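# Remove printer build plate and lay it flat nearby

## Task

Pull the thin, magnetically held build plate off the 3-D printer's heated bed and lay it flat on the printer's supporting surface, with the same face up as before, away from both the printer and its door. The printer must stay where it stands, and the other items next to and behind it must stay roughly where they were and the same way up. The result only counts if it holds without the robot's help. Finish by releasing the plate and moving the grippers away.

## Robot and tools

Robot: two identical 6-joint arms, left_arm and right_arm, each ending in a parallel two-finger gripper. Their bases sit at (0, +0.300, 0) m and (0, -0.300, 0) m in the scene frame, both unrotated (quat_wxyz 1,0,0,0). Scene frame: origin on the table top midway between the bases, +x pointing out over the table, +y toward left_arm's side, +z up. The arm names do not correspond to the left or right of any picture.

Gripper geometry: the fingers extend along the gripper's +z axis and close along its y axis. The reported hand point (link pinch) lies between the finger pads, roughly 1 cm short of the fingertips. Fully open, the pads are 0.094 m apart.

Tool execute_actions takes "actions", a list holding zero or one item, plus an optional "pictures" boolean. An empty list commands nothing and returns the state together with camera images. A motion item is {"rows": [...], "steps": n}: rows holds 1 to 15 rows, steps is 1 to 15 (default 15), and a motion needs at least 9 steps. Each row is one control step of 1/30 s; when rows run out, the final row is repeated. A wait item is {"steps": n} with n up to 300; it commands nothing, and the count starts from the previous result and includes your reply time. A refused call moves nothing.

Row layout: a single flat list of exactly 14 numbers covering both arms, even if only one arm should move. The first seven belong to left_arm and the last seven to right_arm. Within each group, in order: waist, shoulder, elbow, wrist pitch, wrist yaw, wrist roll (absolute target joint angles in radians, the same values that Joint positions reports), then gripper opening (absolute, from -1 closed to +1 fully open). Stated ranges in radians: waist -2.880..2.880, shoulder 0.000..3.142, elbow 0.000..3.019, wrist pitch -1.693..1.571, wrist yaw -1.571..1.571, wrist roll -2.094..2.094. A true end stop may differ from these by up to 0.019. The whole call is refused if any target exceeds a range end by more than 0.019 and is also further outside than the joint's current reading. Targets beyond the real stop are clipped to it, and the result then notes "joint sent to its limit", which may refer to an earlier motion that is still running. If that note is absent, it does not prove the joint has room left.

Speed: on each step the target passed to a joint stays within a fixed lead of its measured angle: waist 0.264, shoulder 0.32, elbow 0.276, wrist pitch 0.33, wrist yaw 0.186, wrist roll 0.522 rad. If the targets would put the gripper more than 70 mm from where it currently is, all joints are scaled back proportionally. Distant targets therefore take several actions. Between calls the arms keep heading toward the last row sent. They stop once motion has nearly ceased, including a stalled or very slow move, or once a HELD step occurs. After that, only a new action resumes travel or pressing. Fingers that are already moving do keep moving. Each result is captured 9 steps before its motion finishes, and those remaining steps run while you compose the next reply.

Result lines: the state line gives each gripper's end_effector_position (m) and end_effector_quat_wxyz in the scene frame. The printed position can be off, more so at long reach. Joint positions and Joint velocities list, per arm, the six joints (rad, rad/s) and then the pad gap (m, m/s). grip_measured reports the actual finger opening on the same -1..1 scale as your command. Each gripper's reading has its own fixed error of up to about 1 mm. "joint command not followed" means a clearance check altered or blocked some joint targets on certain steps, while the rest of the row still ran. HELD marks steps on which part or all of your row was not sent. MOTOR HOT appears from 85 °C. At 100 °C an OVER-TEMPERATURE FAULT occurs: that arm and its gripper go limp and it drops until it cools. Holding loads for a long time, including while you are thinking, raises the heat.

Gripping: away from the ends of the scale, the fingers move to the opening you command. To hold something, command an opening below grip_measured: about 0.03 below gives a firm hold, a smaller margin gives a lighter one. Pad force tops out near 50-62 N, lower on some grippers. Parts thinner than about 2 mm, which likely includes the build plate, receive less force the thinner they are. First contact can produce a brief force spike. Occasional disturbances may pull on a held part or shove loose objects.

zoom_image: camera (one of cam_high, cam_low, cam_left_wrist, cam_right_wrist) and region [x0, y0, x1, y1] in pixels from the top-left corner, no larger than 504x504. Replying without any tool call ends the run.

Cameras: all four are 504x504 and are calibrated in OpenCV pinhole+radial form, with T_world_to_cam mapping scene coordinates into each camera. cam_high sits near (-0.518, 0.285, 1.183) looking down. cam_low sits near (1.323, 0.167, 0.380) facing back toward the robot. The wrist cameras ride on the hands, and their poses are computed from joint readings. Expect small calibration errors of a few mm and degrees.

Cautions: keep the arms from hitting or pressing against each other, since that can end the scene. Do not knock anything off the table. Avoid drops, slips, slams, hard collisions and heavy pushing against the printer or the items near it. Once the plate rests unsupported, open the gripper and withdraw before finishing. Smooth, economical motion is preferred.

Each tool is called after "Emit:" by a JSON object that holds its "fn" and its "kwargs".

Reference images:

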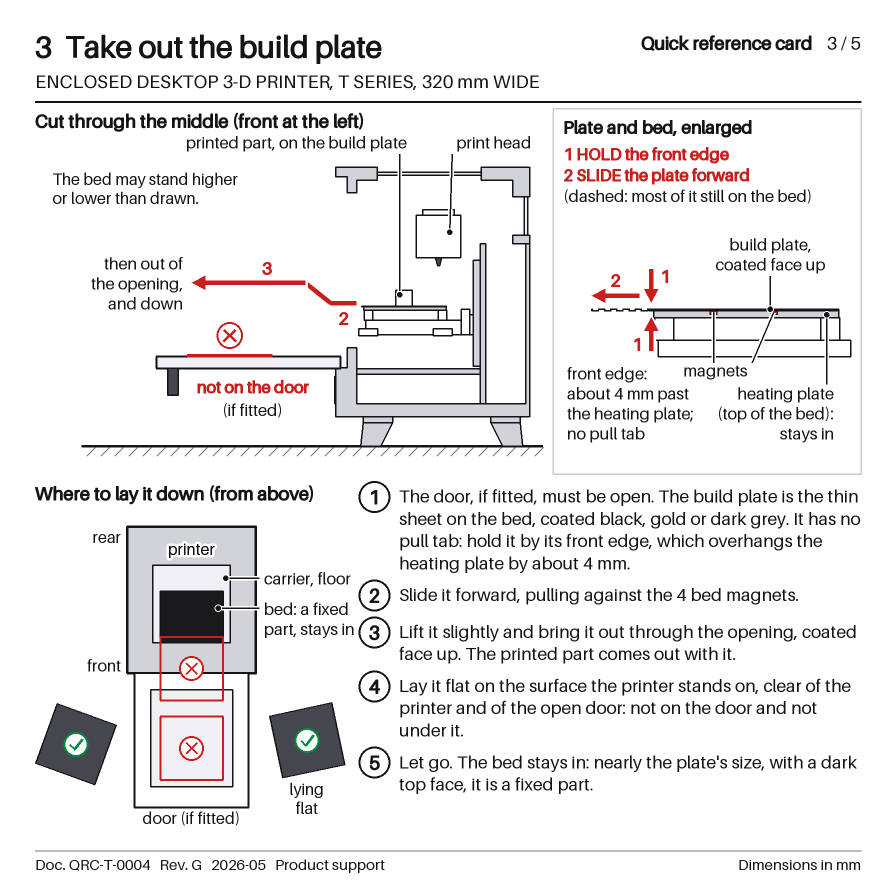

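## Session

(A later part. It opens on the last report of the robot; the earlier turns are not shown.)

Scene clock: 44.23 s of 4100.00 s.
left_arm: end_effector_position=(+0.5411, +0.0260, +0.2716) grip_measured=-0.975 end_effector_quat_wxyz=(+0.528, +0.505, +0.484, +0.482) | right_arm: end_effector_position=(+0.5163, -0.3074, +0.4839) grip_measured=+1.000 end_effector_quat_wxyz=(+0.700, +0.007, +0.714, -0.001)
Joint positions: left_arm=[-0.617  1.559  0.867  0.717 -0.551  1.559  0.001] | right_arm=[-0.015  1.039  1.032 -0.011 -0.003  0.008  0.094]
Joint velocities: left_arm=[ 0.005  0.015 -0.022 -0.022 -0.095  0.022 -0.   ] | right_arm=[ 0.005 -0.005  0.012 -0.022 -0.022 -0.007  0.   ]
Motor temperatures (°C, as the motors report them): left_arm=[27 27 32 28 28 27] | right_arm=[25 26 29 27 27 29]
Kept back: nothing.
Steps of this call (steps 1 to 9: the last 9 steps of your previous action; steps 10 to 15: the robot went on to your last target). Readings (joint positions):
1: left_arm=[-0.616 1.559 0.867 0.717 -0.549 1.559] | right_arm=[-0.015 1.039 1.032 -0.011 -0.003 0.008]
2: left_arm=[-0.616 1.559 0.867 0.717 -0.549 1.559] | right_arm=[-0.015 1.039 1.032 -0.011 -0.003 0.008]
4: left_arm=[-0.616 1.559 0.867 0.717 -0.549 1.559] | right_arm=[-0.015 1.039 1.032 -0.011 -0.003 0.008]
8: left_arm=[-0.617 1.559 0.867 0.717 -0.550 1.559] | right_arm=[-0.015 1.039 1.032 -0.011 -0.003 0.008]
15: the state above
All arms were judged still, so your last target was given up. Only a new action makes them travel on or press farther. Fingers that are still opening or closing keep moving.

Emit:
{"fn": "execute_actions", "kwargs": {"actions": [{"rows": [
[-0.6218, 1.5506, 0.8670, 0.732, -0.5543, 1.571, -1, -0.015, 1.039, 1.032, -0.011, -0.003, 0.008, 1],
[-0.6226, 1.5492, 0.8655, 0.732, -0.5551, 1.571, -1, -0.015, 1.039, 1.032, -0.011, -0.003, 0.008, 1],
[-0.6234, 1.5478, 0.8640, 0.732, -0.5559, 1.571, -1, -0.015, 1.039, 1.032, -0.011, -0.003, 0.008, 1],
[-0.6242, 1.5464, 0.8625, 0.732, -0.5567, 1.571, -1, -0.015, 1.039, 1.032, -0.011, -0.003, 0.008, 1],
[-0.6250, 1.5450, 0.8610, 0.732, -0.5575, 1.571, -1, -0.015, 1.039, 1.032, -0.011, -0.003, 0.008, 1],
[-0.6258, 1.5436, 0.8595, 0.732, -0.5583, 1.571, -1, -0.015, 1.039, 1.032, -0.011, -0.003, 0.008, 1],
[-0.6266, 1.5422, 0.8580, 0.732, -0.5591, 1.571, -1, -0.015, 1.039, 1.032, -0.011, -0.003, 0.008, 1],
[-0.6274, 1.5408, 0.8565, 0.732, -0.5599, 1.571, -1, -0.015, 1.039, 1.032, -0.011, -0.003, 0.008, 1],
[-0.6282, 1.5394, 0.8550, 0.732, -0.5607, 1.571, -1, -0.015, 1.039, 1.032, -0.011, -0.003, 0.008, 1],
[-0.6290, 1.5380, 0.8535, 0.732, -0.5615, 1.571, -1, -0.015, 1.039, 1.032, -0.011, -0.003, 0.008, 1],
[-0.6298, 1.5366, 0.8520, 0.732, -0.5623, 1.571, -1, -0.015, 1.039, 1.032, -0.011, -0.003, 0.008, 1],
[-0.6306, 1.5352, 0.8505, 0.732, -0.5631, 1.571, -1, -0.015, 1.039, 1.032, -0.011, -0.003, 0.008, 1],
[-0.6314, 1.5338, 0.8490, 0.732, -0.5639, 1.571, -1, -0.015, 1.039, 1.032, -0.011, -0.003, 0.008, 1],
[-0.6322, 1.5324, 0.8475, 0.732, -0.5647, 1.571, -1, -0.015, 1.039, 1.032, -0.011, -0.003, 0.008, 1],
[-0.6330, 1.5310, 0.8460, 0.732, -0.5655, 1.571, -1, -0.015, 1.039, 1.032, -0.011, -0.003, 0.008, 1]
], "steps": 15}]}}

Emit:
{"fn": "execute_actions", "kwargs": {"actions": [{"steps": 16}], "pictures": true}}

Scene clock: 45.30 s of 4100.00 s.
left_arm: end_effector_position=(+0.5410, +0.0260, +0.2716) grip_measured=-0.975 end_effector_quat_wxyz=(+0.527, +0.504, +0.485, +0.482) | right_arm: end_effector_position=(+0.5163, -0.3074, +0.4839) grip_measured=+1.000 end_effector_quat_wxyz=(+0.700, +0.007, +0.714, -0.001)
Joint positions: left_arm=[-0.618  1.559  0.867  0.717 -0.553  1.559  0.001] | right_arm=[-0.015  1.039  1.032 -0.011 -0.003  0.008  0.094]
Joint velocities: left_arm=[-0.015 -0.005 -0.012 -0.012 -0.066 -0.081 -0.001] | right_arm=[-0.005 -0.015 -0.017 -0.007  0.022 -0.007  0.   ]
Motor temperatures (°C, as the motors report them): left_arm=[27 27 31 28 28 27] | right_arm=[25 26 29 27 27 29]
Steps of this call (steps 1 to 26: nothing new was sent; steps 27 to 32: the first 6 steps of this action). Readings (joint positions):
27: left_arm=[-0.617 1.559 0.867 0.717 -0.551 1.559] | right_arm=[-0.015 1.039 1.032 -0.011 -0.003 0.008]
28: left_arm=[-0.617 1.559 0.867 0.717 -0.552 1.559] | right_arm=[-0.015 1.039 1.032 -0.011 -0.003 0.008]
30: left_arm=[-0.617 1.559 0.867 0.717 -0.552 1.559] | right_arm=[-0.015 1.039 1.032 -0.011 -0.003 0.008]
32: the state above

Scene clock: 45.83 s of 4100.00 s.
left_arm: end_effector_position=(+0.5404, +0.0262, +0.2714) grip_measured=-0.975 end_effector_quat_wxyz=(+0.527, +0.504, +0.486, +0.483) | right_arm: end_effector_position=(+0.5163, -0.3074, +0.4839) grip_measured=+1.000 end_effector_quat_wxyz=(+0.700, +0.007, +0.714, -0.001)
Joint positions: left_arm=[-0.619  1.558  0.866  0.717 -0.557  1.559  0.001] | right_arm=[-0.015  1.039  1.032 -0.011 -0.003  0.008  0.094]
Joint velocities: left_arm=[-0.005  0.005 -0.007  0.002  0.081 -0.051 -0.   ] | right_arm=[-0.005  0.005  0.002  0.002 -0.051 -0.037  0.   ]
Motor temperatures (°C, as the motors report them): left_arm=[27 27 31 28 28 27] | right_arm=[25 26 29 27 27 29]
Kept back: nothing.
Steps of this call (steps 1 to 9: the last 9 steps of your previous action; steps 10 to 15: the robot went on to your last target; step 16: nothing new was sent). Readings (joint positions):
1: left_arm=[-0.618 1.559 0.867 0.717 -0.553 1.559] | right_arm=[-0.015 1.039 1.032 -0.011 -0.003 0.008]
2: left_arm=[-0.618 1.559 0.867 0.717 -0.554 1.559] | right_arm=[-0.015 1.039 1.032 -0.011 -0.003 0.008]
4: left_arm=[-0.618 1.559 0.867 0.717 -0.555 1.559] | right_arm=[-0.015 1.039 1.032 -0.011 -0.003 0.008]
8: left_arm=[-0.619 1.559 0.866 0.717 -0.556 1.559] | right_arm=[-0.015 1.039 1.032 -0.011 -0.003 0.008]
16: the state above
All arms were judged still, so your last target was given up. Only a new action makes them travel on or press farther. Fingers that are still opening or closing keep moving.
camera_calibration (this result's frames):
cam_left_wrist: T_world_to_cam=[[0.0300835, -0.0355071, -0.998917, 0.254625], [-0.535901, 0.843021, -0.046105, 0.282531], [0.843745, 0.536707, 0.00633276, -0.347389], [0, 0, 0, 1]] pos_world=[0.436857, -0.0426923, 0.269576]

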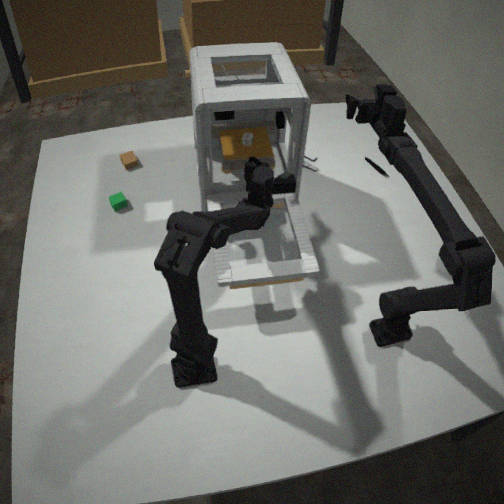

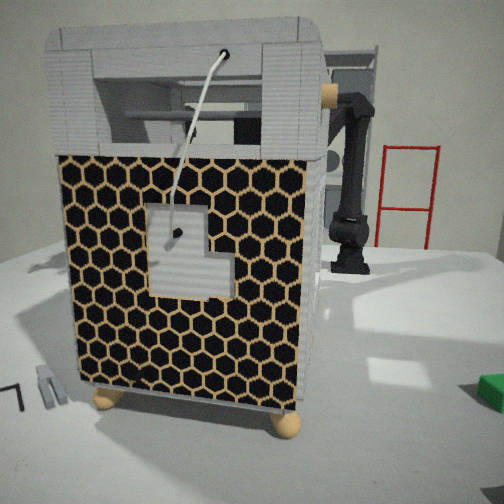

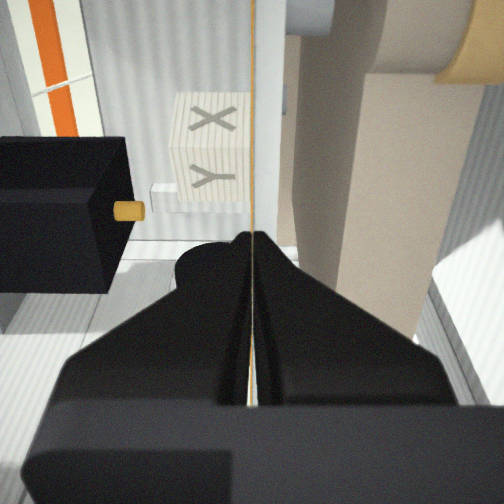

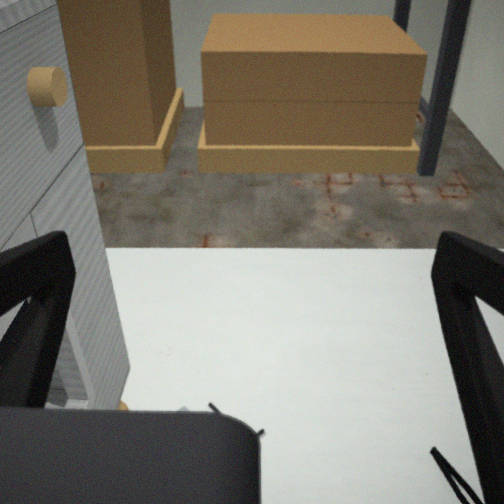

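Emit:
{"fn": "execute_actions", "kwargs": {"actions": [{"rows": [
[-0.6334, 1.5300, 0.8460, 0.732, -0.5655, 1.571, -1, -0.015, 1.039, 1.032, -0.011, -0.003, 0.008, 1],
[-0.6338, 1.5290, 0.8460, 0.732, -0.5655, 1.571, -1, -0.015, 1.039, 1.032, -0.011, -0.003, 0.008, 1],
[-0.6342, 1.5280, 0.8460, 0.732, -0.5655, 1.571, -1, -0.015, 1.039, 1.032, -0.011, -0.003, 0.008, 1],
[-0.6346, 1.5270, 0.8460, 0.732, -0.5655, 1.571, -1, -0.015, 1.039, 1.032, -0.011, -0.003, 0.008, 1],
[-0.6350, 1.5260, 0.8460, 0.732, -0.5655, 1.571, -1, -0.015, 1.039, 1.032, -0.011, -0.003, 0.008, 1],
[-0.6354, 1.5250, 0.8460, 0.732, -0.5655, 1.571, -1, -0.015, 1.039, 1.032, -0.011, -0.003, 0.008, 1],
[-0.6358, 1.5240, 0.8460, 0.732, -0.5655, 1.571, -1, -0.015, 1.039, 1.032, -0.011, -0.003, 0.008, 1],
[-0.6362, 1.5230, 0.8460, 0.732, -0.5655, 1.571, -1, -0.015, 1.039, 1.032, -0.011, -0.003, 0.008, 1],
[-0.6366, 1.5220, 0.8460, 0.732, -0.5655, 1.571, -1, -0.015, 1.039, 1.032, -0.011, -0.003, 0.008, 1],
[-0.6370, 1.5210, 0.8460, 0.732, -0.5655, 1.571, -1, -0.015, 1.039, 1.032, -0.011, -0.003, 0.008, 1]
], "steps": 12}]}}

Emit:
{"fn": "execute_actions", "kwargs": {"actions": [{"steps": 16}]}}

Scene clock: 47.10 s of 4100.00 s.
left_arm: end_effector_position=(+0.5404, +0.0262, +0.2714) grip_measured=-0.975 end_effector_quat_wxyz=(+0.527, +0.504, +0.486, +0.483) | right_arm: end_effector_position=(+0.5163, -0.3074, +0.4839) grip_measured=+1.000 end_effector_quat_wxyz=(+0.700, +0.007, +0.714, -0.001)
Joint positions: left_arm=[-0.619  1.558  0.866  0.717 -0.557  1.559  0.001] | right_arm=[-0.015  1.039  1.032 -0.011 -0.003  0.008  0.094]
Joint velocities: left_arm=[-0.005 -0.015  0.007 -0.022 -0.022 -0.022  0.   ] | right_arm=[-0.005 -0.005  0.007 -0.017  0.037 -0.081  0.   ]
Motor temperatures (°C, as the motors report them): left_arm=[27 27 31 28 28 27] | right_arm=[25 26 30 27 27 29]
Steps of this call (steps 1 to 35: nothing new was sent; steps 36 to 38: the first 3 steps of this action). Readings (joint positions):
36: left_arm=[-0.619 1.558 0.866 0.717 -0.557 1.559] | right_arm=[-0.015 1.039 1.032 -0.011 -0.003 0.008]
37: left_arm=[-0.619 1.558 0.866 0.717 -0.557 1.559] | right_arm=[-0.015 1.039 1.032 -0.011 -0.003 0.008]
38: the state above

Scene clock: 47.63 s of 4100.00 s.
left_arm: end_effector_position=(+0.5359, +0.0282, +0.2717) grip_measured=-0.975 end_effector_quat_wxyz=(+0.526, +0.503, +0.486, +0.483) | right_arm: end_effector_position=(+0.5163, -0.3074, +0.4839) grip_measured=+1.000 end_effector_quat_wxyz=(+0.700, +0.007, +0.714, -0.001)
Joint positions: left_arm=[-0.622  1.547  0.854  0.717 -0.563  1.559  0.001] | right_arm=[-0.015  1.039  1.032 -0.011 -0.003  0.008  0.094]
Joint velocities: left_arm=[-0.073 -0.073 -0.061 -0.007 -0.007 -0.007 -0.   ] | right_arm=[ 0.005 -0.015  0.007  0.007 -0.095  0.051  0.   ]
Motor temperatures (°C, as the motors report them): left_arm=[27 27 31 28 28 27] | right_arm=[25 26 30 27 27 29]
Kept back: nothing.
Steps of this call (steps 1 to 9: the last 9 steps of your previous action; steps 10 to 15: the robot went on to your last target; step 16: nothing new was sent). Readings (joint positions):
1: left_arm=[-0.619 1.558 0.866 0.717 -0.557 1.559] | right_arm=[-0.015 1.039 1.032 -0.011 -0.003 0.008]
2: left_arm=[-0.619 1.558 0.866 0.717 -0.557 1.559] | right_arm=[-0.015 1.039 1.032 -0.011 -0.003 0.008]
4: left_arm=[-0.619 1.558 0.866 0.717 -0.557 1.559] | right_arm=[-0.015 1.039 1.032 -0.011 -0.003 0.008]
8: left_arm=[-0.619 1.556 0.864 0.717 -0.558 1.559] | right_arm=[-0.015 1.039 1.032 -0.011 -0.003 0.008]
16: the state above
All arms were judged still, so your last target was given up. Only a new action makes them travel on or press farther. Fingers that are still opening or closing keep moving.

Emit:
{"fn": "execute_actions", "kwargs": {"actions": []}}

Scene clock: 47.87 s of 4100.00 s.
left_arm: end_effector_position=(+0.5328, +0.0259, +0.2715) grip_measured=-0.975 end_effector_quat_wxyz=(+0.527, +0.505, +0.485, +0.482) | right_arm: end_effector_position=(+0.5163, -0.3074, +0.4839) grip_measured=+1.000 end_effector_quat_wxyz=(+0.700, +0.007, +0.714, -0.001)
Joint positions: left_arm=[-0.628  1.543  0.849  0.717 -0.564  1.559  0.001] | right_arm=[-0.015  1.039  1.032 -0.011 -0.003  0.008  0.094]
Joint velocities: left_arm=[-0.005 -0.015  0.012  0.022  0.022  0.037  0.   ] | right_arm=[-0.005 -0.005 -0.007  0.002 -0.066  0.037  0.   ]
Motor temperatures (°C, as the motors report them): left_arm=[27 27 31 28 28 27] | right_arm=[25 26 30 27 27 29]
Kept back: nothing.
Steps of this call (steps 1 to 7: nothing new was sent). Readings (joint positions):
1: left_arm=[-0.623 1.545 0.852 0.717 -0.563 1.559] | right_arm=[-0.015 1.039 1.032 -0.011 -0.003 0.008]
2: left_arm=[-0.625 1.544 0.850 0.717 -0.563 1.559] | right_arm=[-0.015 1.039 1.032 -0.011 -0.003 0.008]
4: left_arm=[-0.628 1.543 0.849 0.717 -0.564 1.559] | right_arm=[-0.015 1.039 1.032 -0.011 -0.003 0.008]
7: the state above
camera_calibration (this result's frames):
cam_left_wrist: T_world_to_cam=[[0.0286645, -0.0348248, -0.998982, 0.25572], [-0.534029, 0.844281, -0.0447551, 0.277334], [0.84498, 0.534769, 0.00560344, -0.341293], [0, 0, 0, 1]] pos_world=[0.42916, -0.0427295, 0.269784]

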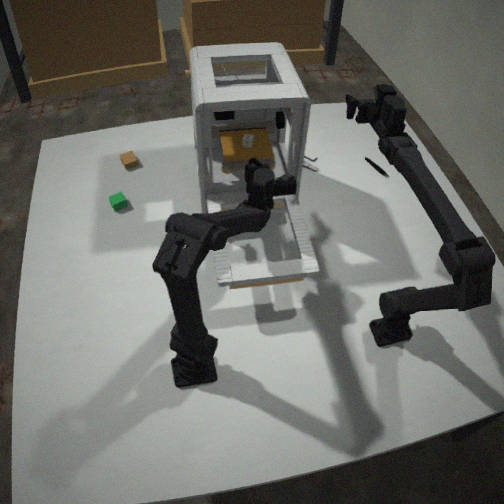

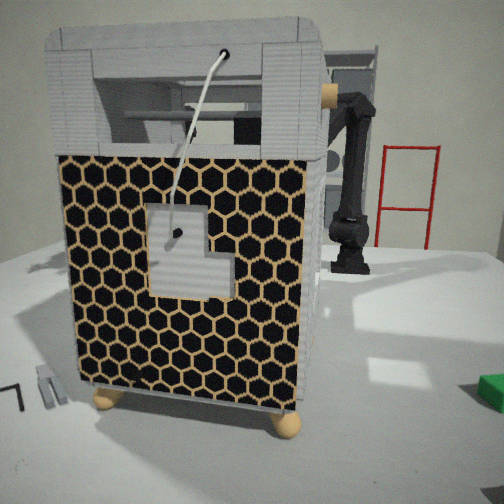

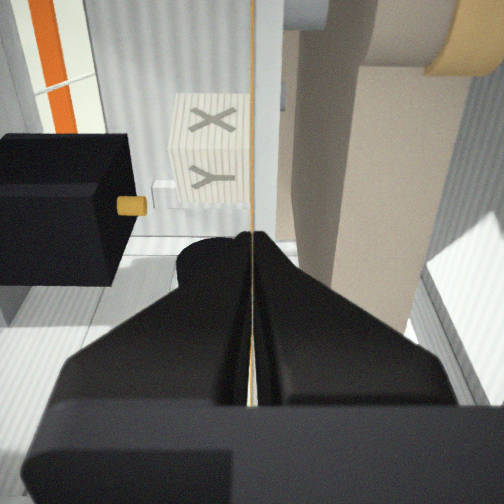

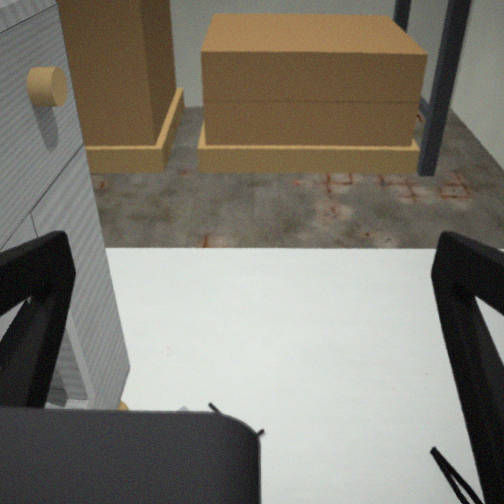

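Emit:
{"fn": "execute_actions", "kwargs": {"actions": [{"rows": [
[-0.6380, 1.5193, 0.8442, 0.732, -0.5665, 1.571, -1, -0.015, 1.039, 1.032, -0.011, -0.003, 0.008, 1],
[-0.6392, 1.5172, 0.8420, 0.732, -0.5678, 1.571, -1, -0.015, 1.039, 1.032, -0.011, -0.003, 0.008, 1],
[-0.6408, 1.5145, 0.8392, 0.732, -0.5694, 1.571, -1, -0.015, 1.039, 1.032, -0.011, -0.003, 0.008, 1],
[-0.6424, 1.5117, 0.8363, 0.732, -0.5711, 1.571, -1, -0.015, 1.039, 1.032, -0.011, -0.003, 0.008, 1],
[-0.6441, 1.5089, 0.8333, 0.732, -0.5728, 1.571, -1, -0.015, 1.039, 1.032, -0.011, -0.003, 0.008, 1],
[-0.6458, 1.5060, 0.8303, 0.732, -0.5746, 1.571, -1, -0.015, 1.039, 1.032, -0.011, -0.003, 0.008, 1],
[-0.6475, 1.5031, 0.8272, 0.732, -0.5763, 1.571, -1, -0.015, 1.039, 1.032, -0.011, -0.003, 0.008, 1],
[-0.6492, 1.5002, 0.8242, 0.732, -0.5781, 1.571, -1, -0.015, 1.039, 1.032, -0.011, -0.003, 0.008, 1],
[-0.6509, 1.4973, 0.8211, 0.732, -0.5798, 1.571, -1, -0.015, 1.039, 1.032, -0.011, -0.003, 0.008, 1],
[-0.6526, 1.4944, 0.8181, 0.732, -0.5816, 1.571, -1, -0.015, 1.039, 1.032, -0.011, -0.003, 0.008, 1],
[-0.6543, 1.4915, 0.8150, 0.732, -0.5833, 1.571, -1, -0.015, 1.039, 1.032, -0.011, -0.003, 0.008, 1],
[-0.6560, 1.4886, 0.8120, 0.732, -0.5851, 1.571, -1, -0.015, 1.039, 1.032, -0.011, -0.003, 0.008, 1],
[-0.6577, 1.4857, 0.8089, 0.732, -0.5868, 1.571, -1, -0.015, 1.039, 1.032, -0.011, -0.003, 0.008, 1],
[-0.6594, 1.4828, 0.8059, 0.732, -0.5886, 1.571, -1, -0.015, 1.039, 1.032, -0.011, -0.003, 0.008, 1],
[-0.6610, 1.4800, 0.8030, 0.732, -0.5903, 1.571, -1, -0.015, 1.039, 1.032, -0.011, -0.003, 0.008, 1]
], "steps": 15}]}}

Emit:
{"fn": "execute_actions", "kwargs": {"actions": [{"rows": [
[-0.6627, 1.4771, 0.8000, 0.732, -0.5920, 1.571, -1, -0.015, 1.039, 1.032, -0.011, -0.003, 0.008, 1],
[-0.6644, 1.4742, 0.7969, 0.732, -0.5938, 1.571, -1, -0.015, 1.039, 1.032, -0.011, -0.003, 0.008, 1],
[-0.6661, 1.4713, 0.7939, 0.732, -0.5955, 1.571, -1, -0.015, 1.039, 1.032, -0.011, -0.003, 0.008, 1],
[-0.6678, 1.4684, 0.7908, 0.732, -0.5973, 1.571, -1, -0.015, 1.039, 1.032, -0.011, -0.003, 0.008, 1],
[-0.6695, 1.4655, 0.7878, 0.732, -0.5990, 1.571, -1, -0.015, 1.039, 1.032, -0.011, -0.003, 0.008, 1],
[-0.6712, 1.4626, 0.7847, 0.732, -0.6008, 1.571, -1, -0.015, 1.039, 1.032, -0.011, -0.003, 0.008, 1],
[-0.6729, 1.4597, 0.7817, 0.732, -0.6025, 1.571, -1, -0.015, 1.039, 1.032, -0.011, -0.003, 0.008, 1],
[-0.6746, 1.4568, 0.7786, 0.732, -0.6043, 1.571, -1, -0.015, 1.039, 1.032, -0.011, -0.003, 0.008, 1],
[-0.6763, 1.4539, 0.7756, 0.732, -0.6060, 1.571, -1, -0.015, 1.039, 1.032, -0.011, -0.003, 0.008, 1],
[-0.6780, 1.4510, 0.7725, 0.732, -0.6078, 1.571, -1, -0.015, 1.039, 1.032, -0.011, -0.003, 0.008, 1],
[-0.6797, 1.4481, 0.7695, 0.732, -0.6095, 1.571, -1, -0.015, 1.039, 1.032, -0.011, -0.003, 0.008, 1],
[-0.6813, 1.4453, 0.7666, 0.732, -0.6112, 1.571, -1, -0.015, 1.039, 1.032, -0.011, -0.003, 0.008, 1],
[-0.6828, 1.4428, 0.7640, 0.732, -0.6127, 1.571, -1, -0.015, 1.039, 1.032, -0.011, -0.003, 0.008, 1],
[-0.6840, 1.4407, 0.7618, 0.732, -0.6140, 1.571, -1, -0.015, 1.039, 1.032, -0.011, -0.003, 0.008, 1],
[-0.6850, 1.4390, 0.7600, 0.732, -0.6150, 1.571, -1, -0.015, 1.039, 1.032, -0.011, -0.003, 0.008, 1]
], "steps": 15}]}}

Emit:
{"fn": "execute_actions", "kwargs": {"actions": [{"steps": 20}], "pictures": true}}

Scene clock: 49.67 s of 4100.00 s.
left_arm: end_effector_position=(+0.5299, +0.0270, +0.2715) grip_measured=-0.975 end_effector_quat_wxyz=(+0.526, +0.504, +0.486, +0.483) | right_arm: end_effector_position=(+0.5163, -0.3074, +0.4839) grip_measured=+1.000 end_effector_quat_wxyz=(+0.700, +0.007, +0.714, -0.001)
Joint positions: left_arm=[-0.631  1.536  0.842  0.717 -0.571  1.559  0.001] | right_arm=[-0.015  1.039  1.032 -0.011 -0.003  0.008  0.094]
Joint velocities: left_arm=[-0.034 -0.073 -0.105 -0.022 -0.095  0.007 -0.   ] | right_arm=[-0.005 -0.005  0.017  0.007 -0.037  0.022  0.   ]
Motor temperatures (°C, as the motors report them): left_arm=[27 27 31 28 28 27] | right_arm=[25 26 30 27 27 29]
Steps of this call (steps 1 to 48: nothing new was sent; steps 49 to 54: the first 6 steps of this action). Readings (joint positions):
49: left_arm=[-0.628 1.543 0.849 0.717 -0.564 1.559] | right_arm=[-0.015 1.039 1.032 -0.011 -0.003 0.008]
50: left_arm=[-0.628 1.543 0.849 0.717 -0.564 1.559] | right_arm=[-0.015 1.039 1.032 -0.011 -0.003 0.008]
52: left_arm=[-0.629 1.541 0.847 0.717 -0.567 1.559] | right_arm=[-0.015 1.039 1.032 -0.011 -0.003 0.008]
54: the state above

Scene clock: 50.17 s of 4100.00 s.
left_arm: end_effector_position=(+0.5084, +0.0283, +0.2716) grip_measured=-0.975 end_effector_quat_wxyz=(+0.524, +0.506, +0.486, +0.482) | right_arm: end_effector_position=(+0.5163, -0.3074, +0.4839) grip_measured=+1.000 end_effector_quat_wxyz=(+0.700, +0.007, +0.714, -0.001)
Joint positions: left_arm=[-0.658  1.491  0.793  0.717 -0.597  1.559  0.001] | right_arm=[-0.015  1.039  1.032 -0.011 -0.003  0.008  0.094]
Joint velocities: left_arm=[-0.044 -0.083 -0.066 -0.007 -0.051  0.051 -0.001] | right_arm=[-0.015 -0.005  0.002 -0.007 -0.066  0.007  0.   ]
Motor temperatures (°C, as the motors report them): left_arm=[27 27 31 28 28 27] | right_arm=[25 26 30 27 27 29]
Steps of this call (steps 1 to 9: the last 9 steps of your previous action; steps 10 to 15: the first 6 steps of this action). Readings (joint positions):
10: left_arm=[-0.650 1.506 0.808 0.717 -0.588 1.559] | right_arm=[-0.015 1.039 1.032 -0.011 -0.003 0.008]
11: left_arm=[-0.652 1.503 0.805 0.717 -0.590 1.559] | right_arm=[-0.015 1.039 1.032 -0.011 -0.003 0.008]
13: left_arm=[-0.655 1.497 0.799 0.717 -0.593 1.559] | right_arm=[-0.015 1.039 1.032 -0.011 -0.003 0.008]
15: the state above

Scene clock: 50.83 s of 4100.00 s.
left_arm: end_effector_position=(+0.4942, +0.0293, +0.2714) grip_measured=-0.975 end_effector_quat_wxyz=(+0.524, +0.507, +0.486, +0.482) | right_arm: end_effector_position=(+0.5163, -0.3074, +0.4839) grip_measured=+1.000 end_effector_quat_wxyz=(+0.700, +0.007, +0.714, -0.001)
Joint positions: left_arm=[-0.677  1.462  0.761  0.717 -0.613  1.559  0.001] | right_arm=[-0.015  1.039  1.032 -0.011 -0.003  0.008  0.094]
Joint velocities: left_arm=[-0.005 -0.015  0.002  0.012  0.007 -0.007 -0.   ] | right_arm=[-0.015 -0.005 -0.007 -0.012  0.081  0.022  0.   ]
Motor temperatures (°C, as the motors report them): left_arm=[27 27 31 28 28 27] | right_arm=[25 26 30 27 27 29]
Kept back: nothing.
Steps of this call (steps 1 to 9: the last 9 steps of your previous action; steps 10 to 20: the robot went on to your last target). Readings (joint positions):
1: left_arm=[-0.660 1.489 0.790 0.717 -0.598 1.559] | right_arm=[-0.015 1.039 1.032 -0.011 -0.003 0.008]
2: left_arm=[-0.662 1.486 0.787 0.717 -0.600 1.559] | right_arm=[-0.015 1.039 1.032 -0.011 -0.003 0.008]
4: left_arm=[-0.665 1.480 0.780 0.717 -0.604 1.559] | right_arm=[-0.015 1.039 1.032 -0.011 -0.003 0.008]
8: left_arm=[-0.672 1.469 0.768 0.717 -0.610 1.559] | right_arm=[-0.015 1.039 1.032 -0.011 -0.003 0.008]
20: the state above
camera_calibration (this result's frames):
cam_left_wrist: T_world_to_cam=[[0.0226441, -0.0314142, -0.99925, 0.259709], [-0.534595, 0.844224, -0.038655, 0.252456], [0.844805, 0.53507, 0.00232279, -0.309449], [0, 0, 0, 1]] pos_world=[0.390505, -0.0393936, 0.269992]

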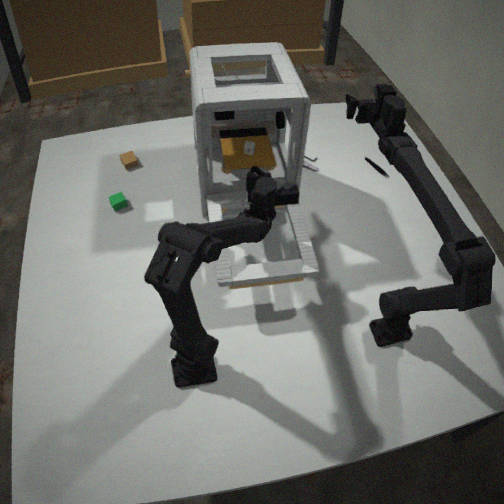

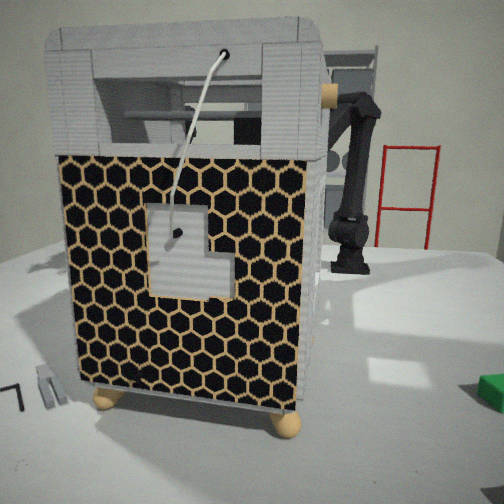

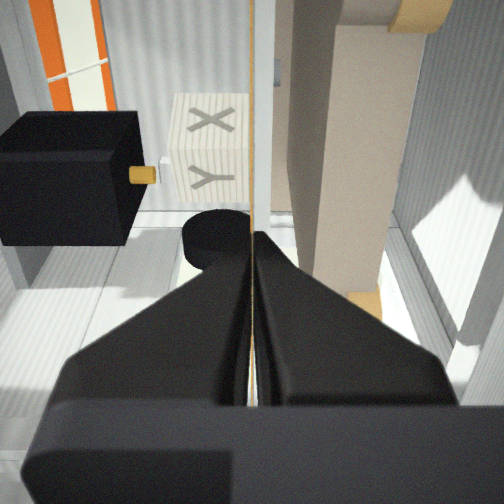

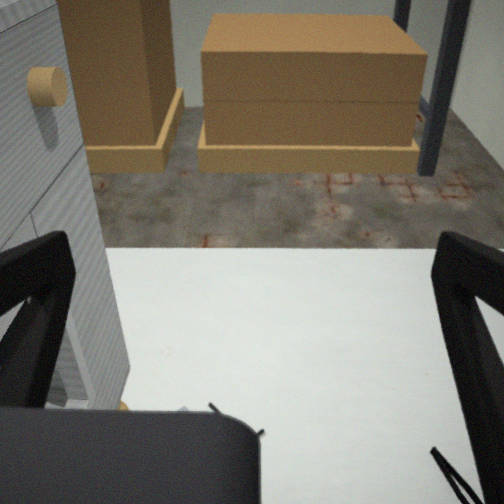

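Emit:
{"fn": "execute_actions", "kwargs": {"actions": [{"rows": [
[-0.6834, 1.4436, 0.7642, 0.732, -0.6146, 1.571, -1, -0.015, 1.039, 1.032, -0.011, -0.003, 0.008, 1],
[-0.6818, 1.4482, 0.7684, 0.732, -0.6142, 1.571, -1, -0.015, 1.039, 1.032, -0.011, -0.003, 0.008, 1],
[-0.6802, 1.4528, 0.7726, 0.732, -0.6138, 1.571, -1, -0.015, 1.039, 1.032, -0.011, -0.003, 0.008, 1],
[-0.6786, 1.4574, 0.7768, 0.732, -0.6134, 1.571, -1, -0.015, 1.039, 1.032, -0.011, -0.003, 0.008, 1],
[-0.6770, 1.4620, 0.7810, 0.732, -0.6130, 1.571, -1, -0.015, 1.039, 1.032, -0.011, -0.003, 0.008, 1],
[-0.6770, 1.4640, 0.7830, 0.732, -0.6130, 1.571, -0.95, -0.015, 1.039, 1.032, -0.011, -0.003, 0.008, 1],
[-0.6765, 1.4660, 0.7855, 0.732, -0.6128, 1.571, -0.90, -0.015, 1.039, 1.032, -0.011, -0.003, 0.008, 1],
[-0.6760, 1.4680, 0.7880, 0.732, -0.6126, 1.571, -0.85, -0.015, 1.039, 1.032, -0.011, -0.003, 0.008, 1],
[-0.6755, 1.4700, 0.7905, 0.732, -0.6124, 1.571, -0.80, -0.015, 1.039, 1.032, -0.011, -0.003, 0.008, 1],
[-0.6750, 1.4720, 0.7930, 0.732, -0.6122, 1.571, -0.75, -0.015, 1.039, 1.032, -0.011, -0.003, 0.008, 1],
[-0.6745, 1.4745, 0.7955, 0.732, -0.6120, 1.571, -0.70, -0.015, 1.039, 1.032, -0.011, -0.003, 0.008, 1],
[-0.6740, 1.4770, 0.7980, 0.732, -0.6118, 1.571, -0.66, -0.015, 1.039, 1.032, -0.011, -0.003, 0.008, 1],
[-0.6733, 1.4795, 0.8005, 0.732, -0.6115, 1.571, -0.66, -0.015, 1.039, 1.032, -0.011, -0.003, 0.008, 1],
[-0.6726, 1.4820, 0.8030, 0.732, -0.6112, 1.571, -0.66, -0.015, 1.039, 1.032, -0.011, -0.003, 0.008, 1],
[-0.6720, 1.4840, 0.8050, 0.732, -0.6110, 1.571, -0.66, -0.015, 1.039, 1.032, -0.011, -0.003, 0.008, 1]
], "steps": 15}]}}

Emit:
{"fn": "execute_actions", "kwargs": {"actions": [{"rows": [
[-0.6700, 1.4870, 0.8083, 0.732, -0.6090, 1.571, -0.66, -0.015, 1.039, 1.032, -0.011, -0.003, 0.008, 1],
[-0.6672, 1.4912, 0.8129, 0.732, -0.6063, 1.571, -0.66, -0.015, 1.039, 1.032, -0.011, -0.003, 0.008, 1],
[-0.6639, 1.4961, 0.8183, 0.732, -0.6031, 1.571, -0.66, -0.015, 1.039, 1.032, -0.011, -0.003, 0.008, 1],
[-0.6606, 1.5010, 0.8236, 0.732, -0.5999, 1.571, -0.66, -0.015, 1.039, 1.032, -0.011, -0.003, 0.008, 1],
[-0.6573, 1.5059, 0.8290, 0.732, -0.5966, 1.571, -0.66, -0.015, 1.039, 1.032, -0.011, -0.003, 0.008, 1],
[-0.6540, 1.5109, 0.8344, 0.732, -0.5934, 1.571, -0.66, -0.015, 1.039, 1.032, -0.011, -0.003, 0.008, 1],
[-0.6507, 1.5158, 0.8398, 0.732, -0.5902, 1.571, -0.66, -0.015, 1.039, 1.032, -0.011, -0.003, 0.008, 1],
[-0.6474, 1.5207, 0.8452, 0.732, -0.5869, 1.571, -0.66, -0.015, 1.039, 1.032, -0.011, -0.003, 0.008, 1],
[-0.6441, 1.5257, 0.8506, 0.732, -0.5837, 1.571, -0.66, -0.015, 1.039, 1.032, -0.011, -0.003, 0.008, 1],
[-0.6408, 1.5306, 0.8560, 0.732, -0.5805, 1.571, -0.66, -0.015, 1.039, 1.032, -0.011, -0.003, 0.008, 1],
[-0.6375, 1.5355, 0.8614, 0.732, -0.5772, 1.571, -0.66, -0.015, 1.039, 1.032, -0.011, -0.003, 0.008, 1],
[-0.6342, 1.5405, 0.8668, 0.732, -0.5740, 1.571, -0.66, -0.015, 1.039, 1.032, -0.011, -0.003, 0.008, 1],
[-0.6309, 1.5454, 0.8722, 0.732, -0.5708, 1.571, -0.66, -0.015, 1.039, 1.032, -0.011, -0.003, 0.008, 1],
[-0.6280, 1.5497, 0.8769, 0.732, -0.5680, 1.571, -0.66, -0.015, 1.039, 1.032, -0.011, -0.003, 0.008, 1],
[-0.6258, 1.5530, 0.8805, 0.732, -0.5658, 1.571, -0.66, -0.015, 1.039, 1.032, -0.011, -0.003, 0.008, 1]
], "steps": 15}]}}

Emit:
{"fn": "execute_actions", "kwargs": {"actions": [{"steps": 20}], "pictures": true}}

Scene clock: 52.97 s of 4100.00 s.
left_arm: end_effector_position=(+0.4942, +0.0293, +0.2714) grip_measured=-0.960 end_effector_quat_wxyz=(+0.524, +0.507, +0.486, +0.482) | right_arm: end_effector_position=(+0.5163, -0.3074, +0.4839) grip_measured=+1.000 end_effector_quat_wxyz=(+0.700, +0.007, +0.714, -0.001)
Joint positions: left_arm=[-0.677  1.462  0.761  0.717 -0.613  1.559  0.002] | right_arm=[-0.015  1.039  1.032 -0.011 -0.003  0.008  0.094]
Joint velocities: left_arm=[-0.005 -0.005 -0.012 -0.002 -0.022 -0.066  0.016] | right_arm=[-0.015  0.005  0.012 -0.002  0.066  0.022  0.   ]
Motor temperatures (°C, as the motors report them): left_arm=[27 27 31 28 28 27] | right_arm=[25 26 30 27 27 29]
Steps of this call (steps 1 to 15: the robot went on to your last target; steps 16 to 58: nothing new was sent; steps 59 to 64: the first 6 steps of this action). Readings (joint positions):
59: left_arm=[-0.677 1.462 0.761 0.717 -0.613 1.559] | right_arm=[-0.015 1.039 1.032 -0.011 -0.003 0.008]
60: left_arm=[-0.677 1.462 0.761 0.717 -0.613 1.559] | right_arm=[-0.015 1.039 1.032 -0.011 -0.003 0.008]
62: left_arm=[-0.677 1.462 0.761 0.717 -0.613 1.559] | right_arm=[-0.015 1.039 1.032 -0.011 -0.003 0.008]
64: the state above

Scene clock: 53.47 s of 4100.00 s.
left_arm: end_effector_position=(+0.4990, +0.0266, +0.2716) grip_measured=-0.662 end_effector_quat_wxyz=(+0.527, +0.509, +0.483, +0.479) | right_arm: end_effector_position=(+0.5163, -0.3074, +0.4839) grip_measured=+1.000 end_effector_quat_wxyz=(+0.700, +0.007, +0.714, -0.001)
Joint positions: left_arm=[-0.671  1.473  0.773  0.717 -0.598  1.559  0.016] | right_arm=[-0.015  1.039  1.032 -0.011 -0.003  0.008  0.094]
Joint velocities: left_arm=[ 0.073  0.122  0.193 -0.002  0.051 -0.007 -0.001] | right_arm=[-0.015 -0.005 -0.007 -0.012  0.051  0.037  0.   ]
Motor temperatures (°C, as the motors report them): left_arm=[27 27 31 28 28 27] | right_arm=[25 26 30 27 27 29]
Steps of this call (steps 1 to 9: the last 9 steps of your previous action; steps 10 to 15: the first 6 steps of this action). Readings (joint positions):
10: left_arm=[-0.677 1.462 0.761 0.717 -0.612 1.559] | right_arm=[-0.015 1.039 1.032 -0.011 -0.003 0.008]
11: left_arm=[-0.677 1.462 0.761 0.717 -0.610 1.559] | right_arm=[-0.015 1.039 1.032 -0.011 -0.003 0.008]
13: left_arm=[-0.676 1.465 0.764 0.717 -0.605 1.559] | right_arm=[-0.015 1.039 1.032 -0.011 -0.003 0.008]
15: the state above

Scene clock: 54.13 s of 4100.00 s.
left_arm: end_effector_position=(+0.5278, +0.0289, +0.2713) grip_measured=-0.662 end_effector_quat_wxyz=(+0.526, +0.505, +0.486, +0.482) | right_arm: end_effector_position=(+0.5163, -0.3074, +0.4839) grip_measured=+1.000 end_effector_quat_wxyz=(+0.700, +0.007, +0.714, -0.001)
Joint positions: left_arm=[-0.63   1.529  0.833  0.717 -0.568  1.559  0.016] | right_arm=[-0.015  1.039  1.032 -0.011 -0.003  0.008  0.094]
Joint velocities: left_arm=[ 0.015 -0.005  0.007 -0.007 -0.007  0.051  0.   ] | right_arm=[-0.005 -0.015 -0.007  0.007 -0.066 -0.022  0.   ]
Motor temperatures (°C, as the motors report them): left_arm=[27 27 31 28 28 27] | right_arm=[25 26 30 27 27 29]
Kept back: nothing.
Steps of this call (steps 1 to 9: the last 9 steps of your previous action; steps 10 to 20: the robot went on to your last target). Readings (joint positions):
1: left_arm=[-0.668 1.478 0.779 0.717 -0.595 1.559] | right_arm=[-0.015 1.039 1.032 -0.011 -0.003 0.008]
2: left_arm=[-0.665 1.483 0.786 0.717 -0.592 1.559] | right_arm=[-0.015 1.039 1.032 -0.011 -0.003 0.008]
4: left_arm=[-0.657 1.495 0.798 0.717 -0.585 1.559] | right_arm=[-0.015 1.039 1.032 -0.011 -0.003 0.008]
8: left_arm=[-0.641 1.516 0.820 0.717 -0.572 1.559] | right_arm=[-0.015 1.039 1.032 -0.011 -0.003 0.008]
20: the state above
camera_calibration (this result's frames):
cam_left_wrist: T_world_to_cam=[[0.0271395, -0.0337185, -0.999063, 0.256532], [-0.535708, 0.843307, -0.0430142, 0.272529], [0.843967, 0.536373, 0.00482373, -0.337901], [0, 0, 0, 1]] pos_world=[0.424211, -0.0399351, 0.269645]

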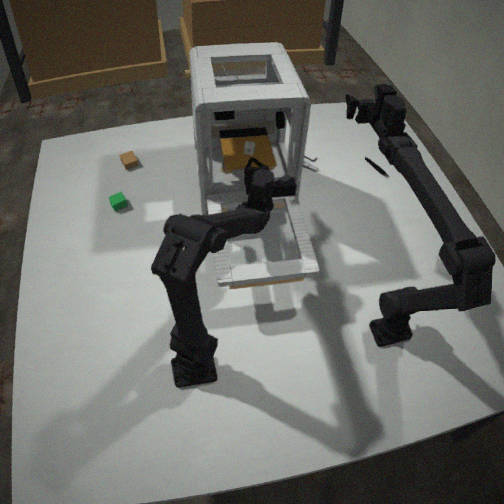

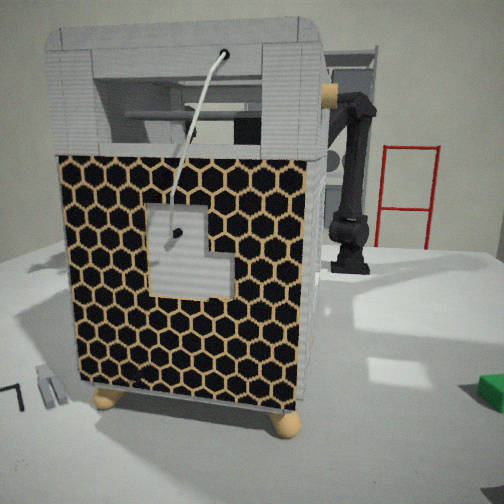

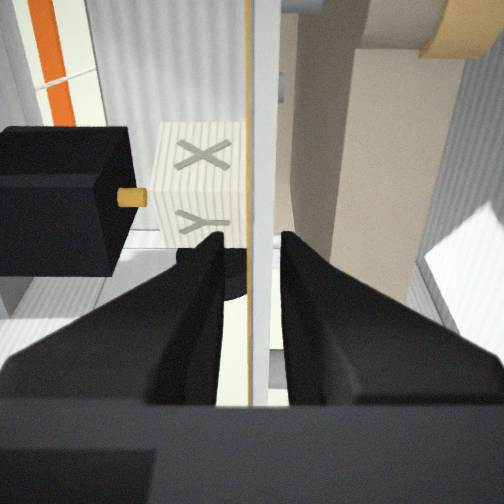

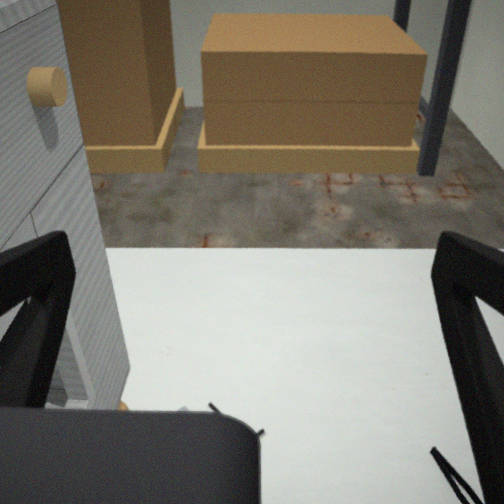

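Emit:
{"fn": "execute_actions", "kwargs": {"actions": [{"rows": [
[-0.6258, 1.5530, 0.8812, 0.732, -0.5658, 1.571, -0.70, -0.015, 1.039, 1.032, -0.011, -0.003, 0.008, 1],
[-0.6258, 1.5530, 0.8820, 0.732, -0.5658, 1.571, -0.74, -0.015, 1.039, 1.032, -0.011, -0.003, 0.008, 1],
[-0.6258, 1.5530, 0.8820, 0.732, -0.5658, 1.571, -0.78, -0.015, 1.039, 1.032, -0.011, -0.003, 0.008, 1],
[-0.6258, 1.5530, 0.8820, 0.732, -0.5658, 1.571, -0.82, -0.015, 1.039, 1.032, -0.011, -0.003, 0.008, 1],
[-0.6258, 1.5530, 0.8820, 0.732, -0.5658, 1.571, -0.86, -0.015, 1.039, 1.032, -0.011, -0.003, 0.008, 1],
[-0.6258, 1.5530, 0.8820, 0.732, -0.5658, 1.571, -0.89, -0.015, 1.039, 1.032, -0.011, -0.003, 0.008, 1],
[-0.6258, 1.5530, 0.8820, 0.732, -0.5658, 1.571, -0.92, -0.015, 1.039, 1.032, -0.011, -0.003, 0.008, 1],
[-0.6258, 1.5530, 0.8820, 0.732, -0.5658, 1.571, -0.94, -0.015, 1.039, 1.032, -0.011, -0.003, 0.008, 1],
[-0.6258, 1.5530, 0.8820, 0.732, -0.5658, 1.571, -0.955, -0.015, 1.039, 1.032, -0.011, -0.003, 0.008, 1],
[-0.6258, 1.5530, 0.8820, 0.732, -0.5658, 1.571, -0.97, -0.015, 1.039, 1.032, -0.011, -0.003, 0.008, 1],
[-0.6258, 1.5530, 0.8820, 0.732, -0.5658, 1.571, -0.98, -0.015, 1.039, 1.032, -0.011, -0.003, 0.008, 1],
[-0.6258, 1.5530, 0.8820, 0.732, -0.5658, 1.571, -0.99, -0.015, 1.039, 1.032, -0.011, -0.003, 0.008, 1],
[-0.6258, 1.5530, 0.8820, 0.732, -0.5658, 1.571, -1, -0.015, 1.039, 1.032, -0.011, -0.003, 0.008, 1]
], "steps": 15}]}}

Emit:
{"fn": "execute_actions", "kwargs": {"actions": [{"steps": 12}]}}

Scene clock: 55.00 s of 4100.00 s.
left_arm: end_effector_position=(+0.5278, +0.0289, +0.2713) grip_measured=-0.873 end_effector_quat_wxyz=(+0.526, +0.505, +0.486, +0.482) | right_arm: end_effector_position=(+0.5163, -0.3074, +0.4839) grip_measured=+1.000 end_effector_quat_wxyz=(+0.700, +0.007, +0.714, -0.001)
Joint positions: left_arm=[-0.63   1.529  0.833  0.717 -0.568  1.559  0.006] | right_arm=[-0.015  1.039  1.032 -0.011 -0.003  0.008  0.094]
Joint velocities: left_arm=[-0.015 -0.005 -0.012 -0.012 -0.051 -0.051 -0.031] | right_arm=[ 0.015 -0.005 -0.017  0.002  0.037 -0.007  0.   ]
Motor temperatures (°C, as the motors report them): left_arm=[27 27 31 28 28 27] | right_arm=[25 26 30 27 27 29]
Steps of this call (steps 1 to 15: the robot went on to your last target; steps 16 to 20: nothing new was sent; steps 21 to 26: the first 6 steps of this action). Readings (joint positions):
21: left_arm=[-0.630 1.529 0.833 0.717 -0.568 1.559] | right_arm=[-0.015 1.039 1.032 -0.011 -0.003 0.008]
22: left_arm=[-0.630 1.529 0.833 0.717 -0.568 1.559] | right_arm=[-0.015 1.039 1.032 -0.011 -0.003 0.008]
24: left_arm=[-0.630 1.529 0.833 0.717 -0.568 1.559] | right_arm=[-0.015 1.039 1.032 -0.011 -0.003 0.008]
26: the state above

Scene clock: 55.40 s of 4100.00 s.
left_arm: end_effector_position=(+0.5279, +0.0288, +0.2717) grip_measured=-0.971 end_effector_quat_wxyz=(+0.526, +0.505, +0.485, +0.483) | right_arm: end_effector_position=(+0.5163, -0.3074, +0.4839) grip_measured=+1.000 end_effector_quat_wxyz=(+0.700, +0.007, +0.714, -0.001)
Joint positions: left_arm=[-0.63   1.529  0.834  0.717 -0.568  1.56   0.001] | right_arm=[-0.015  1.039  1.032 -0.011 -0.003  0.008  0.094]
Joint velocities: left_arm=[ 0.005 -0.015 -0.017  0.002 -0.037 -0.066 -0.   ] | right_arm=[ 0.005  0.005 -0.007 -0.002 -0.007 -0.037  0.   ]
Motor temperatures (°C, as the motors report them): left_arm=[27 27 31 28 28 27] | right_arm=[25 26 30 27 27 29]
Kept back: nothing.
Steps of this call (steps 1 to 9: the last 9 steps of your previous action; steps 10 to 12: the robot went on to your last target). Readings (joint positions):
1: left_arm=[-0.630 1.529 0.833 0.717 -0.568 1.559] | right_arm=[-0.015 1.039 1.032 -0.011 -0.003 0.008]
2: left_arm=[-0.630 1.529 0.833 0.717 -0.568 1.559] | right_arm=[-0.015 1.039 1.032 -0.011 -0.003 0.008]
4: left_arm=[-0.630 1.529 0.834 0.717 -0.568 1.559] | right_arm=[-0.015 1.039 1.032 -0.011 -0.003 0.008]
8: left_arm=[-0.630 1.529 0.834 0.717 -0.568 1.560] | right_arm=[-0.015 1.039 1.032 -0.011 -0.003 0.008]
12: the state above

Emit:
{"fn": "execute_actions", "kwargs": {"actions": [{"rows": [
[-0.6278, 1.5450, 0.8760, 0.732, -0.5665, 1.571, -1, -0.015, 1.039, 1.032, -0.011, -0.003, 0.008, 1],
[-0.6298, 1.5370, 0.8700, 0.732, -0.5672, 1.571, -1, -0.015, 1.039, 1.032, -0.011, -0.003, 0.008, 1],
[-0.6318, 1.5290, 0.8640, 0.732, -0.5679, 1.571, -1, -0.015, 1.039, 1.032, -0.011, -0.003, 0.008, 1],
[-0.6338, 1.5210, 0.8580, 0.732, -0.5686, 1.571, -1, -0.015, 1.039, 1.032, -0.011, -0.003, 0.008, 1],
[-0.6358, 1.5130, 0.8520, 0.732, -0.5693, 1.571, -1, -0.015, 1.039, 1.032, -0.011, -0.003, 0.008, 1],
[-0.6380, 1.5060, 0.8460, 0.732, -0.5700, 1.571, -1, -0.015, 1.039, 1.032, -0.011, -0.003, 0.008, 1],
[-0.6400, 1.5010, 0.8420, 0.731, -0.5720, 1.571, -1, -0.015, 1.039, 1.032, -0.011, -0.003, 0.008, 1],
[-0.6420, 1.4960, 0.8390, 0.730, -0.5740, 1.571, -1, -0.015, 1.039, 1.032, -0.011, -0.003, 0.008, 1],
[-0.6442, 1.4910, 0.8360, 0.728, -0.5762, 1.571, -1, -0.015, 1.039, 1.032, -0.011, -0.003, 0.008, 1],
[-0.6466, 1.4860, 0.8325, 0.726, -0.5786, 1.571, -1, -0.015, 1.039, 1.032, -0.011, -0.003, 0.008, 1],
[-0.6492, 1.4805, 0.8285, 0.724, -0.5812, 1.571, -1, -0.015, 1.039, 1.032, -0.011, -0.003, 0.008, 1],
[-0.6520, 1.4750, 0.8240, 0.722, -0.5840, 1.571, -1, -0.015, 1.039, 1.032, -0.011, -0.003, 0.008, 1],
[-0.6550, 1.4690, 0.8192, 0.720, -0.5870, 1.571, -1, -0.015, 1.039, 1.032, -0.011, -0.003, 0.008, 1],
[-0.6585, 1.4625, 0.8138, 0.718, -0.5904, 1.571, -1, -0.015, 1.039, 1.032, -0.011, -0.003, 0.008, 1],
[-0.6625, 1.4550, 0.8075, 0.715, -0.5943, 1.571, -1, -0.015, 1.039, 1.032, -0.011, -0.003, 0.008, 1]
], "steps": 15}]}}

Emit:
{"fn": "execute_actions", "kwargs": {"actions": [{"rows": [
[-0.6665, 1.4470, 0.8010, 0.712, -0.5983, 1.571, -1, -0.015, 1.039, 1.032, -0.011, -0.003, 0.008, 1],
[-0.6710, 1.4390, 0.7940, 0.709, -0.6026, 1.571, -1, -0.015, 1.039, 1.032, -0.011, -0.003, 0.008, 1],
[-0.6755, 1.4306, 0.7870, 0.705, -0.6070, 1.571, -1, -0.015, 1.039, 1.032, -0.011, -0.003, 0.008, 1],
[-0.6805, 1.4235, 0.7800, 0.704, -0.6120, 1.571, -1, -0.015, 1.039, 1.032, -0.011, -0.003, 0.008, 1],
[-0.6855, 1.4165, 0.7732, 0.704, -0.6170, 1.571, -1, -0.015, 1.039, 1.032, -0.011, -0.003, 0.008, 1],
[-0.6905, 1.4095, 0.7664, 0.703, -0.6220, 1.571, -1, -0.015, 1.039, 1.032, -0.011, -0.003, 0.008, 1],
[-0.6956, 1.4025, 0.7596, 0.703, -0.6271, 1.571, -1, -0.015, 1.039, 1.032, -0.011, -0.003, 0.008, 1],
[-0.7007, 1.3955, 0.7528, 0.702, -0.6322, 1.571, -1, -0.015, 1.039, 1.032, -0.011, -0.003, 0.008, 1],
[-0.7059, 1.3885, 0.7460, 0.702, -0.6374, 1.571, -1, -0.015, 1.039, 1.032, -0.011, -0.003, 0.008, 1],
[-0.7111, 1.3815, 0.7393, 0.701, -0.6426, 1.571, -1, -0.015, 1.039, 1.032, -0.011, -0.003, 0.008, 1],
[-0.7163, 1.3745, 0.7326, 0.701, -0.6478, 1.571, -1, -0.015, 1.039, 1.032, -0.011, -0.003, 0.008, 1],
[-0.7210, 1.3685, 0.7268, 0.700, -0.6525, 1.571, -1, -0.015, 1.039, 1.032, -0.011, -0.003, 0.008, 1],
[-0.7250, 1.3635, 0.7220, 0.700, -0.6565, 1.571, -1, -0.015, 1.039, 1.032, -0.011, -0.003, 0.008, 1],
[-0.7280, 1.3595, 0.7182, 0.700, -0.6595, 1.571, -1, -0.015, 1.039, 1.032, -0.011, -0.003, 0.008, 1],
[-0.7300, 1.3570, 0.7160, 0.700, -0.6615, 1.571, -1, -0.015, 1.039, 1.032, -0.011, -0.003, 0.008, 1]
], "steps": 15}]}}

Emit:
{"fn": "execute_actions", "kwargs": {"actions": [{"steps": 18}], "pictures": true}}

Scene clock: 60.40 s of 4100.00 s.
left_arm: end_effector_position=(+0.5279, +0.0288, +0.2717) grip_measured=-0.971 end_effector_quat_wxyz=(+0.526, +0.505, +0.485, +0.483) | right_arm: end_effector_position=(+0.5163, -0.3074, +0.4839) grip_measured=+1.000 end_effector_quat_wxyz=(+0.700, +0.007, +0.714, -0.001)
Joint positions: left_arm=[-0.63   1.529  0.834  0.717 -0.568  1.56   0.001] | right_arm=[-0.015  1.039  1.032 -0.011 -0.003  0.008  0.094]
Joint velocities: left_arm=[-0.005 -0.005 -0.022 -0.017  0.007  0.037 -0.   ] | right_arm=[ 0.005 -0.015 -0.002 -0.012  0.022 -0.022  0.   ]
Motor temperatures (°C, as the motors report them): left_arm=[27 27 31 28 28 27] | right_arm=[25 26 30 28 27 29]
Steps of this call (steps 1 to 15: the robot went on to your last target; steps 16 to 90: nothing new was sent; then 1.80 s passed at rest; steps 91 to 96: the first 6 steps of this action). Readings (joint positions):
91: left_arm=[-0.630 1.529 0.834 0.717 -0.568 1.560] | right_arm=[-0.015 1.039 1.032 -0.011 -0.003 0.008]
92: left_arm=[-0.630 1.529 0.834 0.717 -0.568 1.560] | right_arm=[-0.015 1.039 1.032 -0.011 -0.003 0.008]
94: left_arm=[-0.630 1.529 0.834 0.717 -0.568 1.560] | right_arm=[-0.015 1.039 1.032 -0.011 -0.003 0.008]
96: the state above

Scene clock: 60.90 s of 4100.00 s.
left_arm: end_effector_position=(+0.4962, +0.0306, +0.2734) grip_measured=-0.971 end_effector_quat_wxyz=(+0.522, +0.506, +0.487, +0.483) | right_arm: end_effector_position=(+0.5163, -0.3074, +0.4839) grip_measured=+1.000 end_effector_quat_wxyz=(+0.700, +0.007, +0.714, -0.001)
Joint positions: left_arm=[-0.673  1.461  0.767  0.71  -0.616  1.56   0.001] | right_arm=[-0.015  1.039  1.032 -0.011 -0.003  0.008  0.094]
Joint velocities: left_arm=[-0.161 -0.249 -0.203 -0.051 -0.081  0.007 -0.   ] | right_arm=[-0.005  0.005 -0.027  0.017 -0.037  0.007  0.   ]
Motor temperatures (°C, as the motors report them): left_arm=[27 27 31 28 28 27] | right_arm=[25 26 30 28 27 29]
Steps of this call (steps 1 to 9: the last 9 steps of your previous action; steps 10 to 15: the first 6 steps of this action). Readings (joint positions):
10: left_arm=[-0.649 1.500 0.804 0.717 -0.593 1.560] | right_arm=[-0.015 1.039 1.032 -0.011 -0.003 0.008]
11: left_arm=[-0.653 1.493 0.796 0.717 -0.597 1.560] | right_arm=[-0.015 1.039 1.032 -0.011 -0.003 0.008]
13: left_arm=[-0.663 1.477 0.781 0.713 -0.606 1.560] | right_arm=[-0.015 1.039 1.032 -0.011 -0.003 0.008]
15: the state above

Scene clock: 61.50 s of 4100.00 s.
left_arm: end_effector_position=(+0.4627, +0.0293, +0.2750) grip_measured=-0.971 end_effector_quat_wxyz=(+0.524, +0.509, +0.485, +0.481) | right_arm: end_effector_position=(+0.5163, -0.3074, +0.4839) grip_measured=+1.000 end_effector_quat_wxyz=(+0.700, +0.007, +0.714, -0.001)
Joint positions: left_arm=[-0.726  1.391  0.702  0.703 -0.659  1.56   0.001] | right_arm=[-0.015  1.039  1.032 -0.011 -0.003  0.008  0.094]
Joint velocities: left_arm=[ 0.005 -0.005  0.007  0.002 -0.007  0.037  0.   ] | right_arm=[-0.005 -0.015  0.007  0.012 -0.051 -0.022  0.   ]
Motor temperatures (°C, as the motors report them): left_arm=[27 27 31 28 28 27] | right_arm=[25 26 30 28 27 29]
Kept back: nothing.
Steps of this call (steps 1 to 9: the last 9 steps of your previous action; steps 10 to 18: the robot went on to your last target). Readings (joint positions):
1: left_arm=[-0.679 1.453 0.760 0.708 -0.621 1.560] | right_arm=[-0.015 1.039 1.032 -0.011 -0.003 0.008]
2: left_arm=[-0.684 1.445 0.752 0.707 -0.626 1.560] | right_arm=[-0.015 1.039 1.032 -0.011 -0.003 0.008]
4: left_arm=[-0.695 1.431 0.738 0.706 -0.636 1.560] | right_arm=[-0.015 1.039 1.032 -0.011 -0.003 0.008]
8: left_arm=[-0.715 1.405 0.713 0.704 -0.654 1.560] | right_arm=[-0.015 1.039 1.032 -0.011 -0.003 0.008]
18: the state above
camera_calibration (this result's frames):
cam_left_wrist: T_world_to_cam=[[0.0201408, -0.0291466, -0.999372, 0.265168], [-0.532113, 0.845933, -0.0353955, 0.233702], [0.846434, 0.532492, 0.00152854, -0.283289], [0, 0, 0, 1]] pos_world=[0.358801, -0.0391184, 0.273706]

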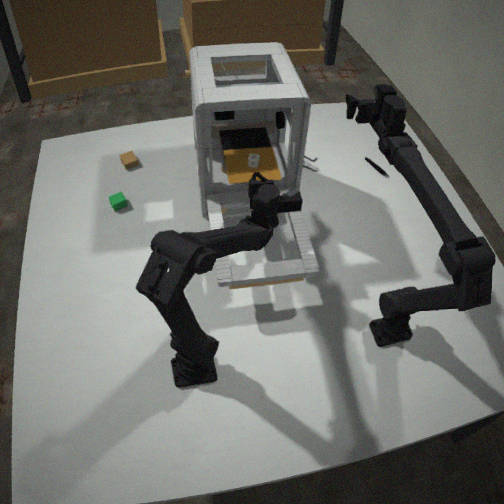

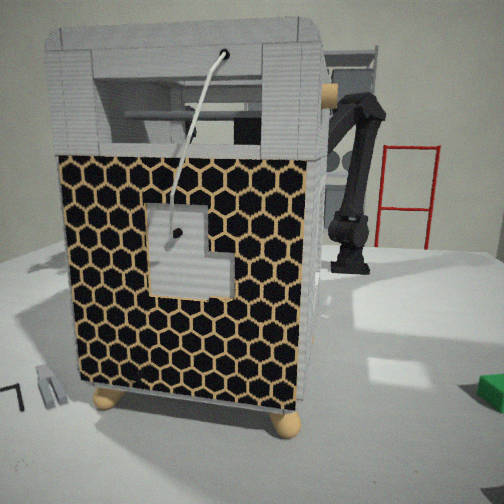

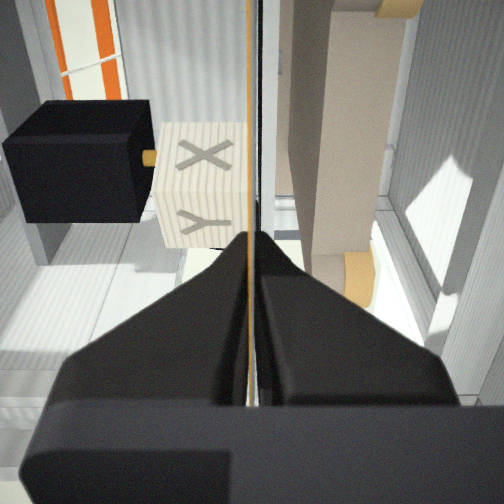

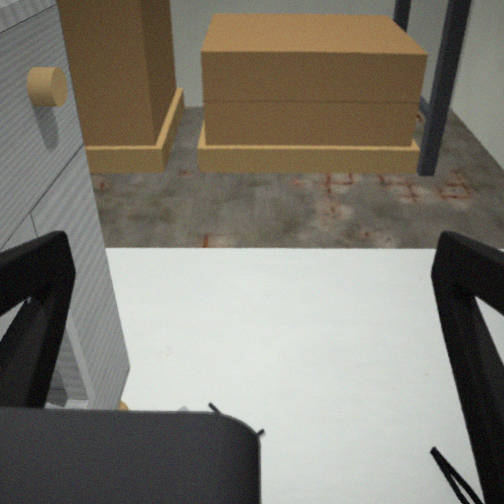

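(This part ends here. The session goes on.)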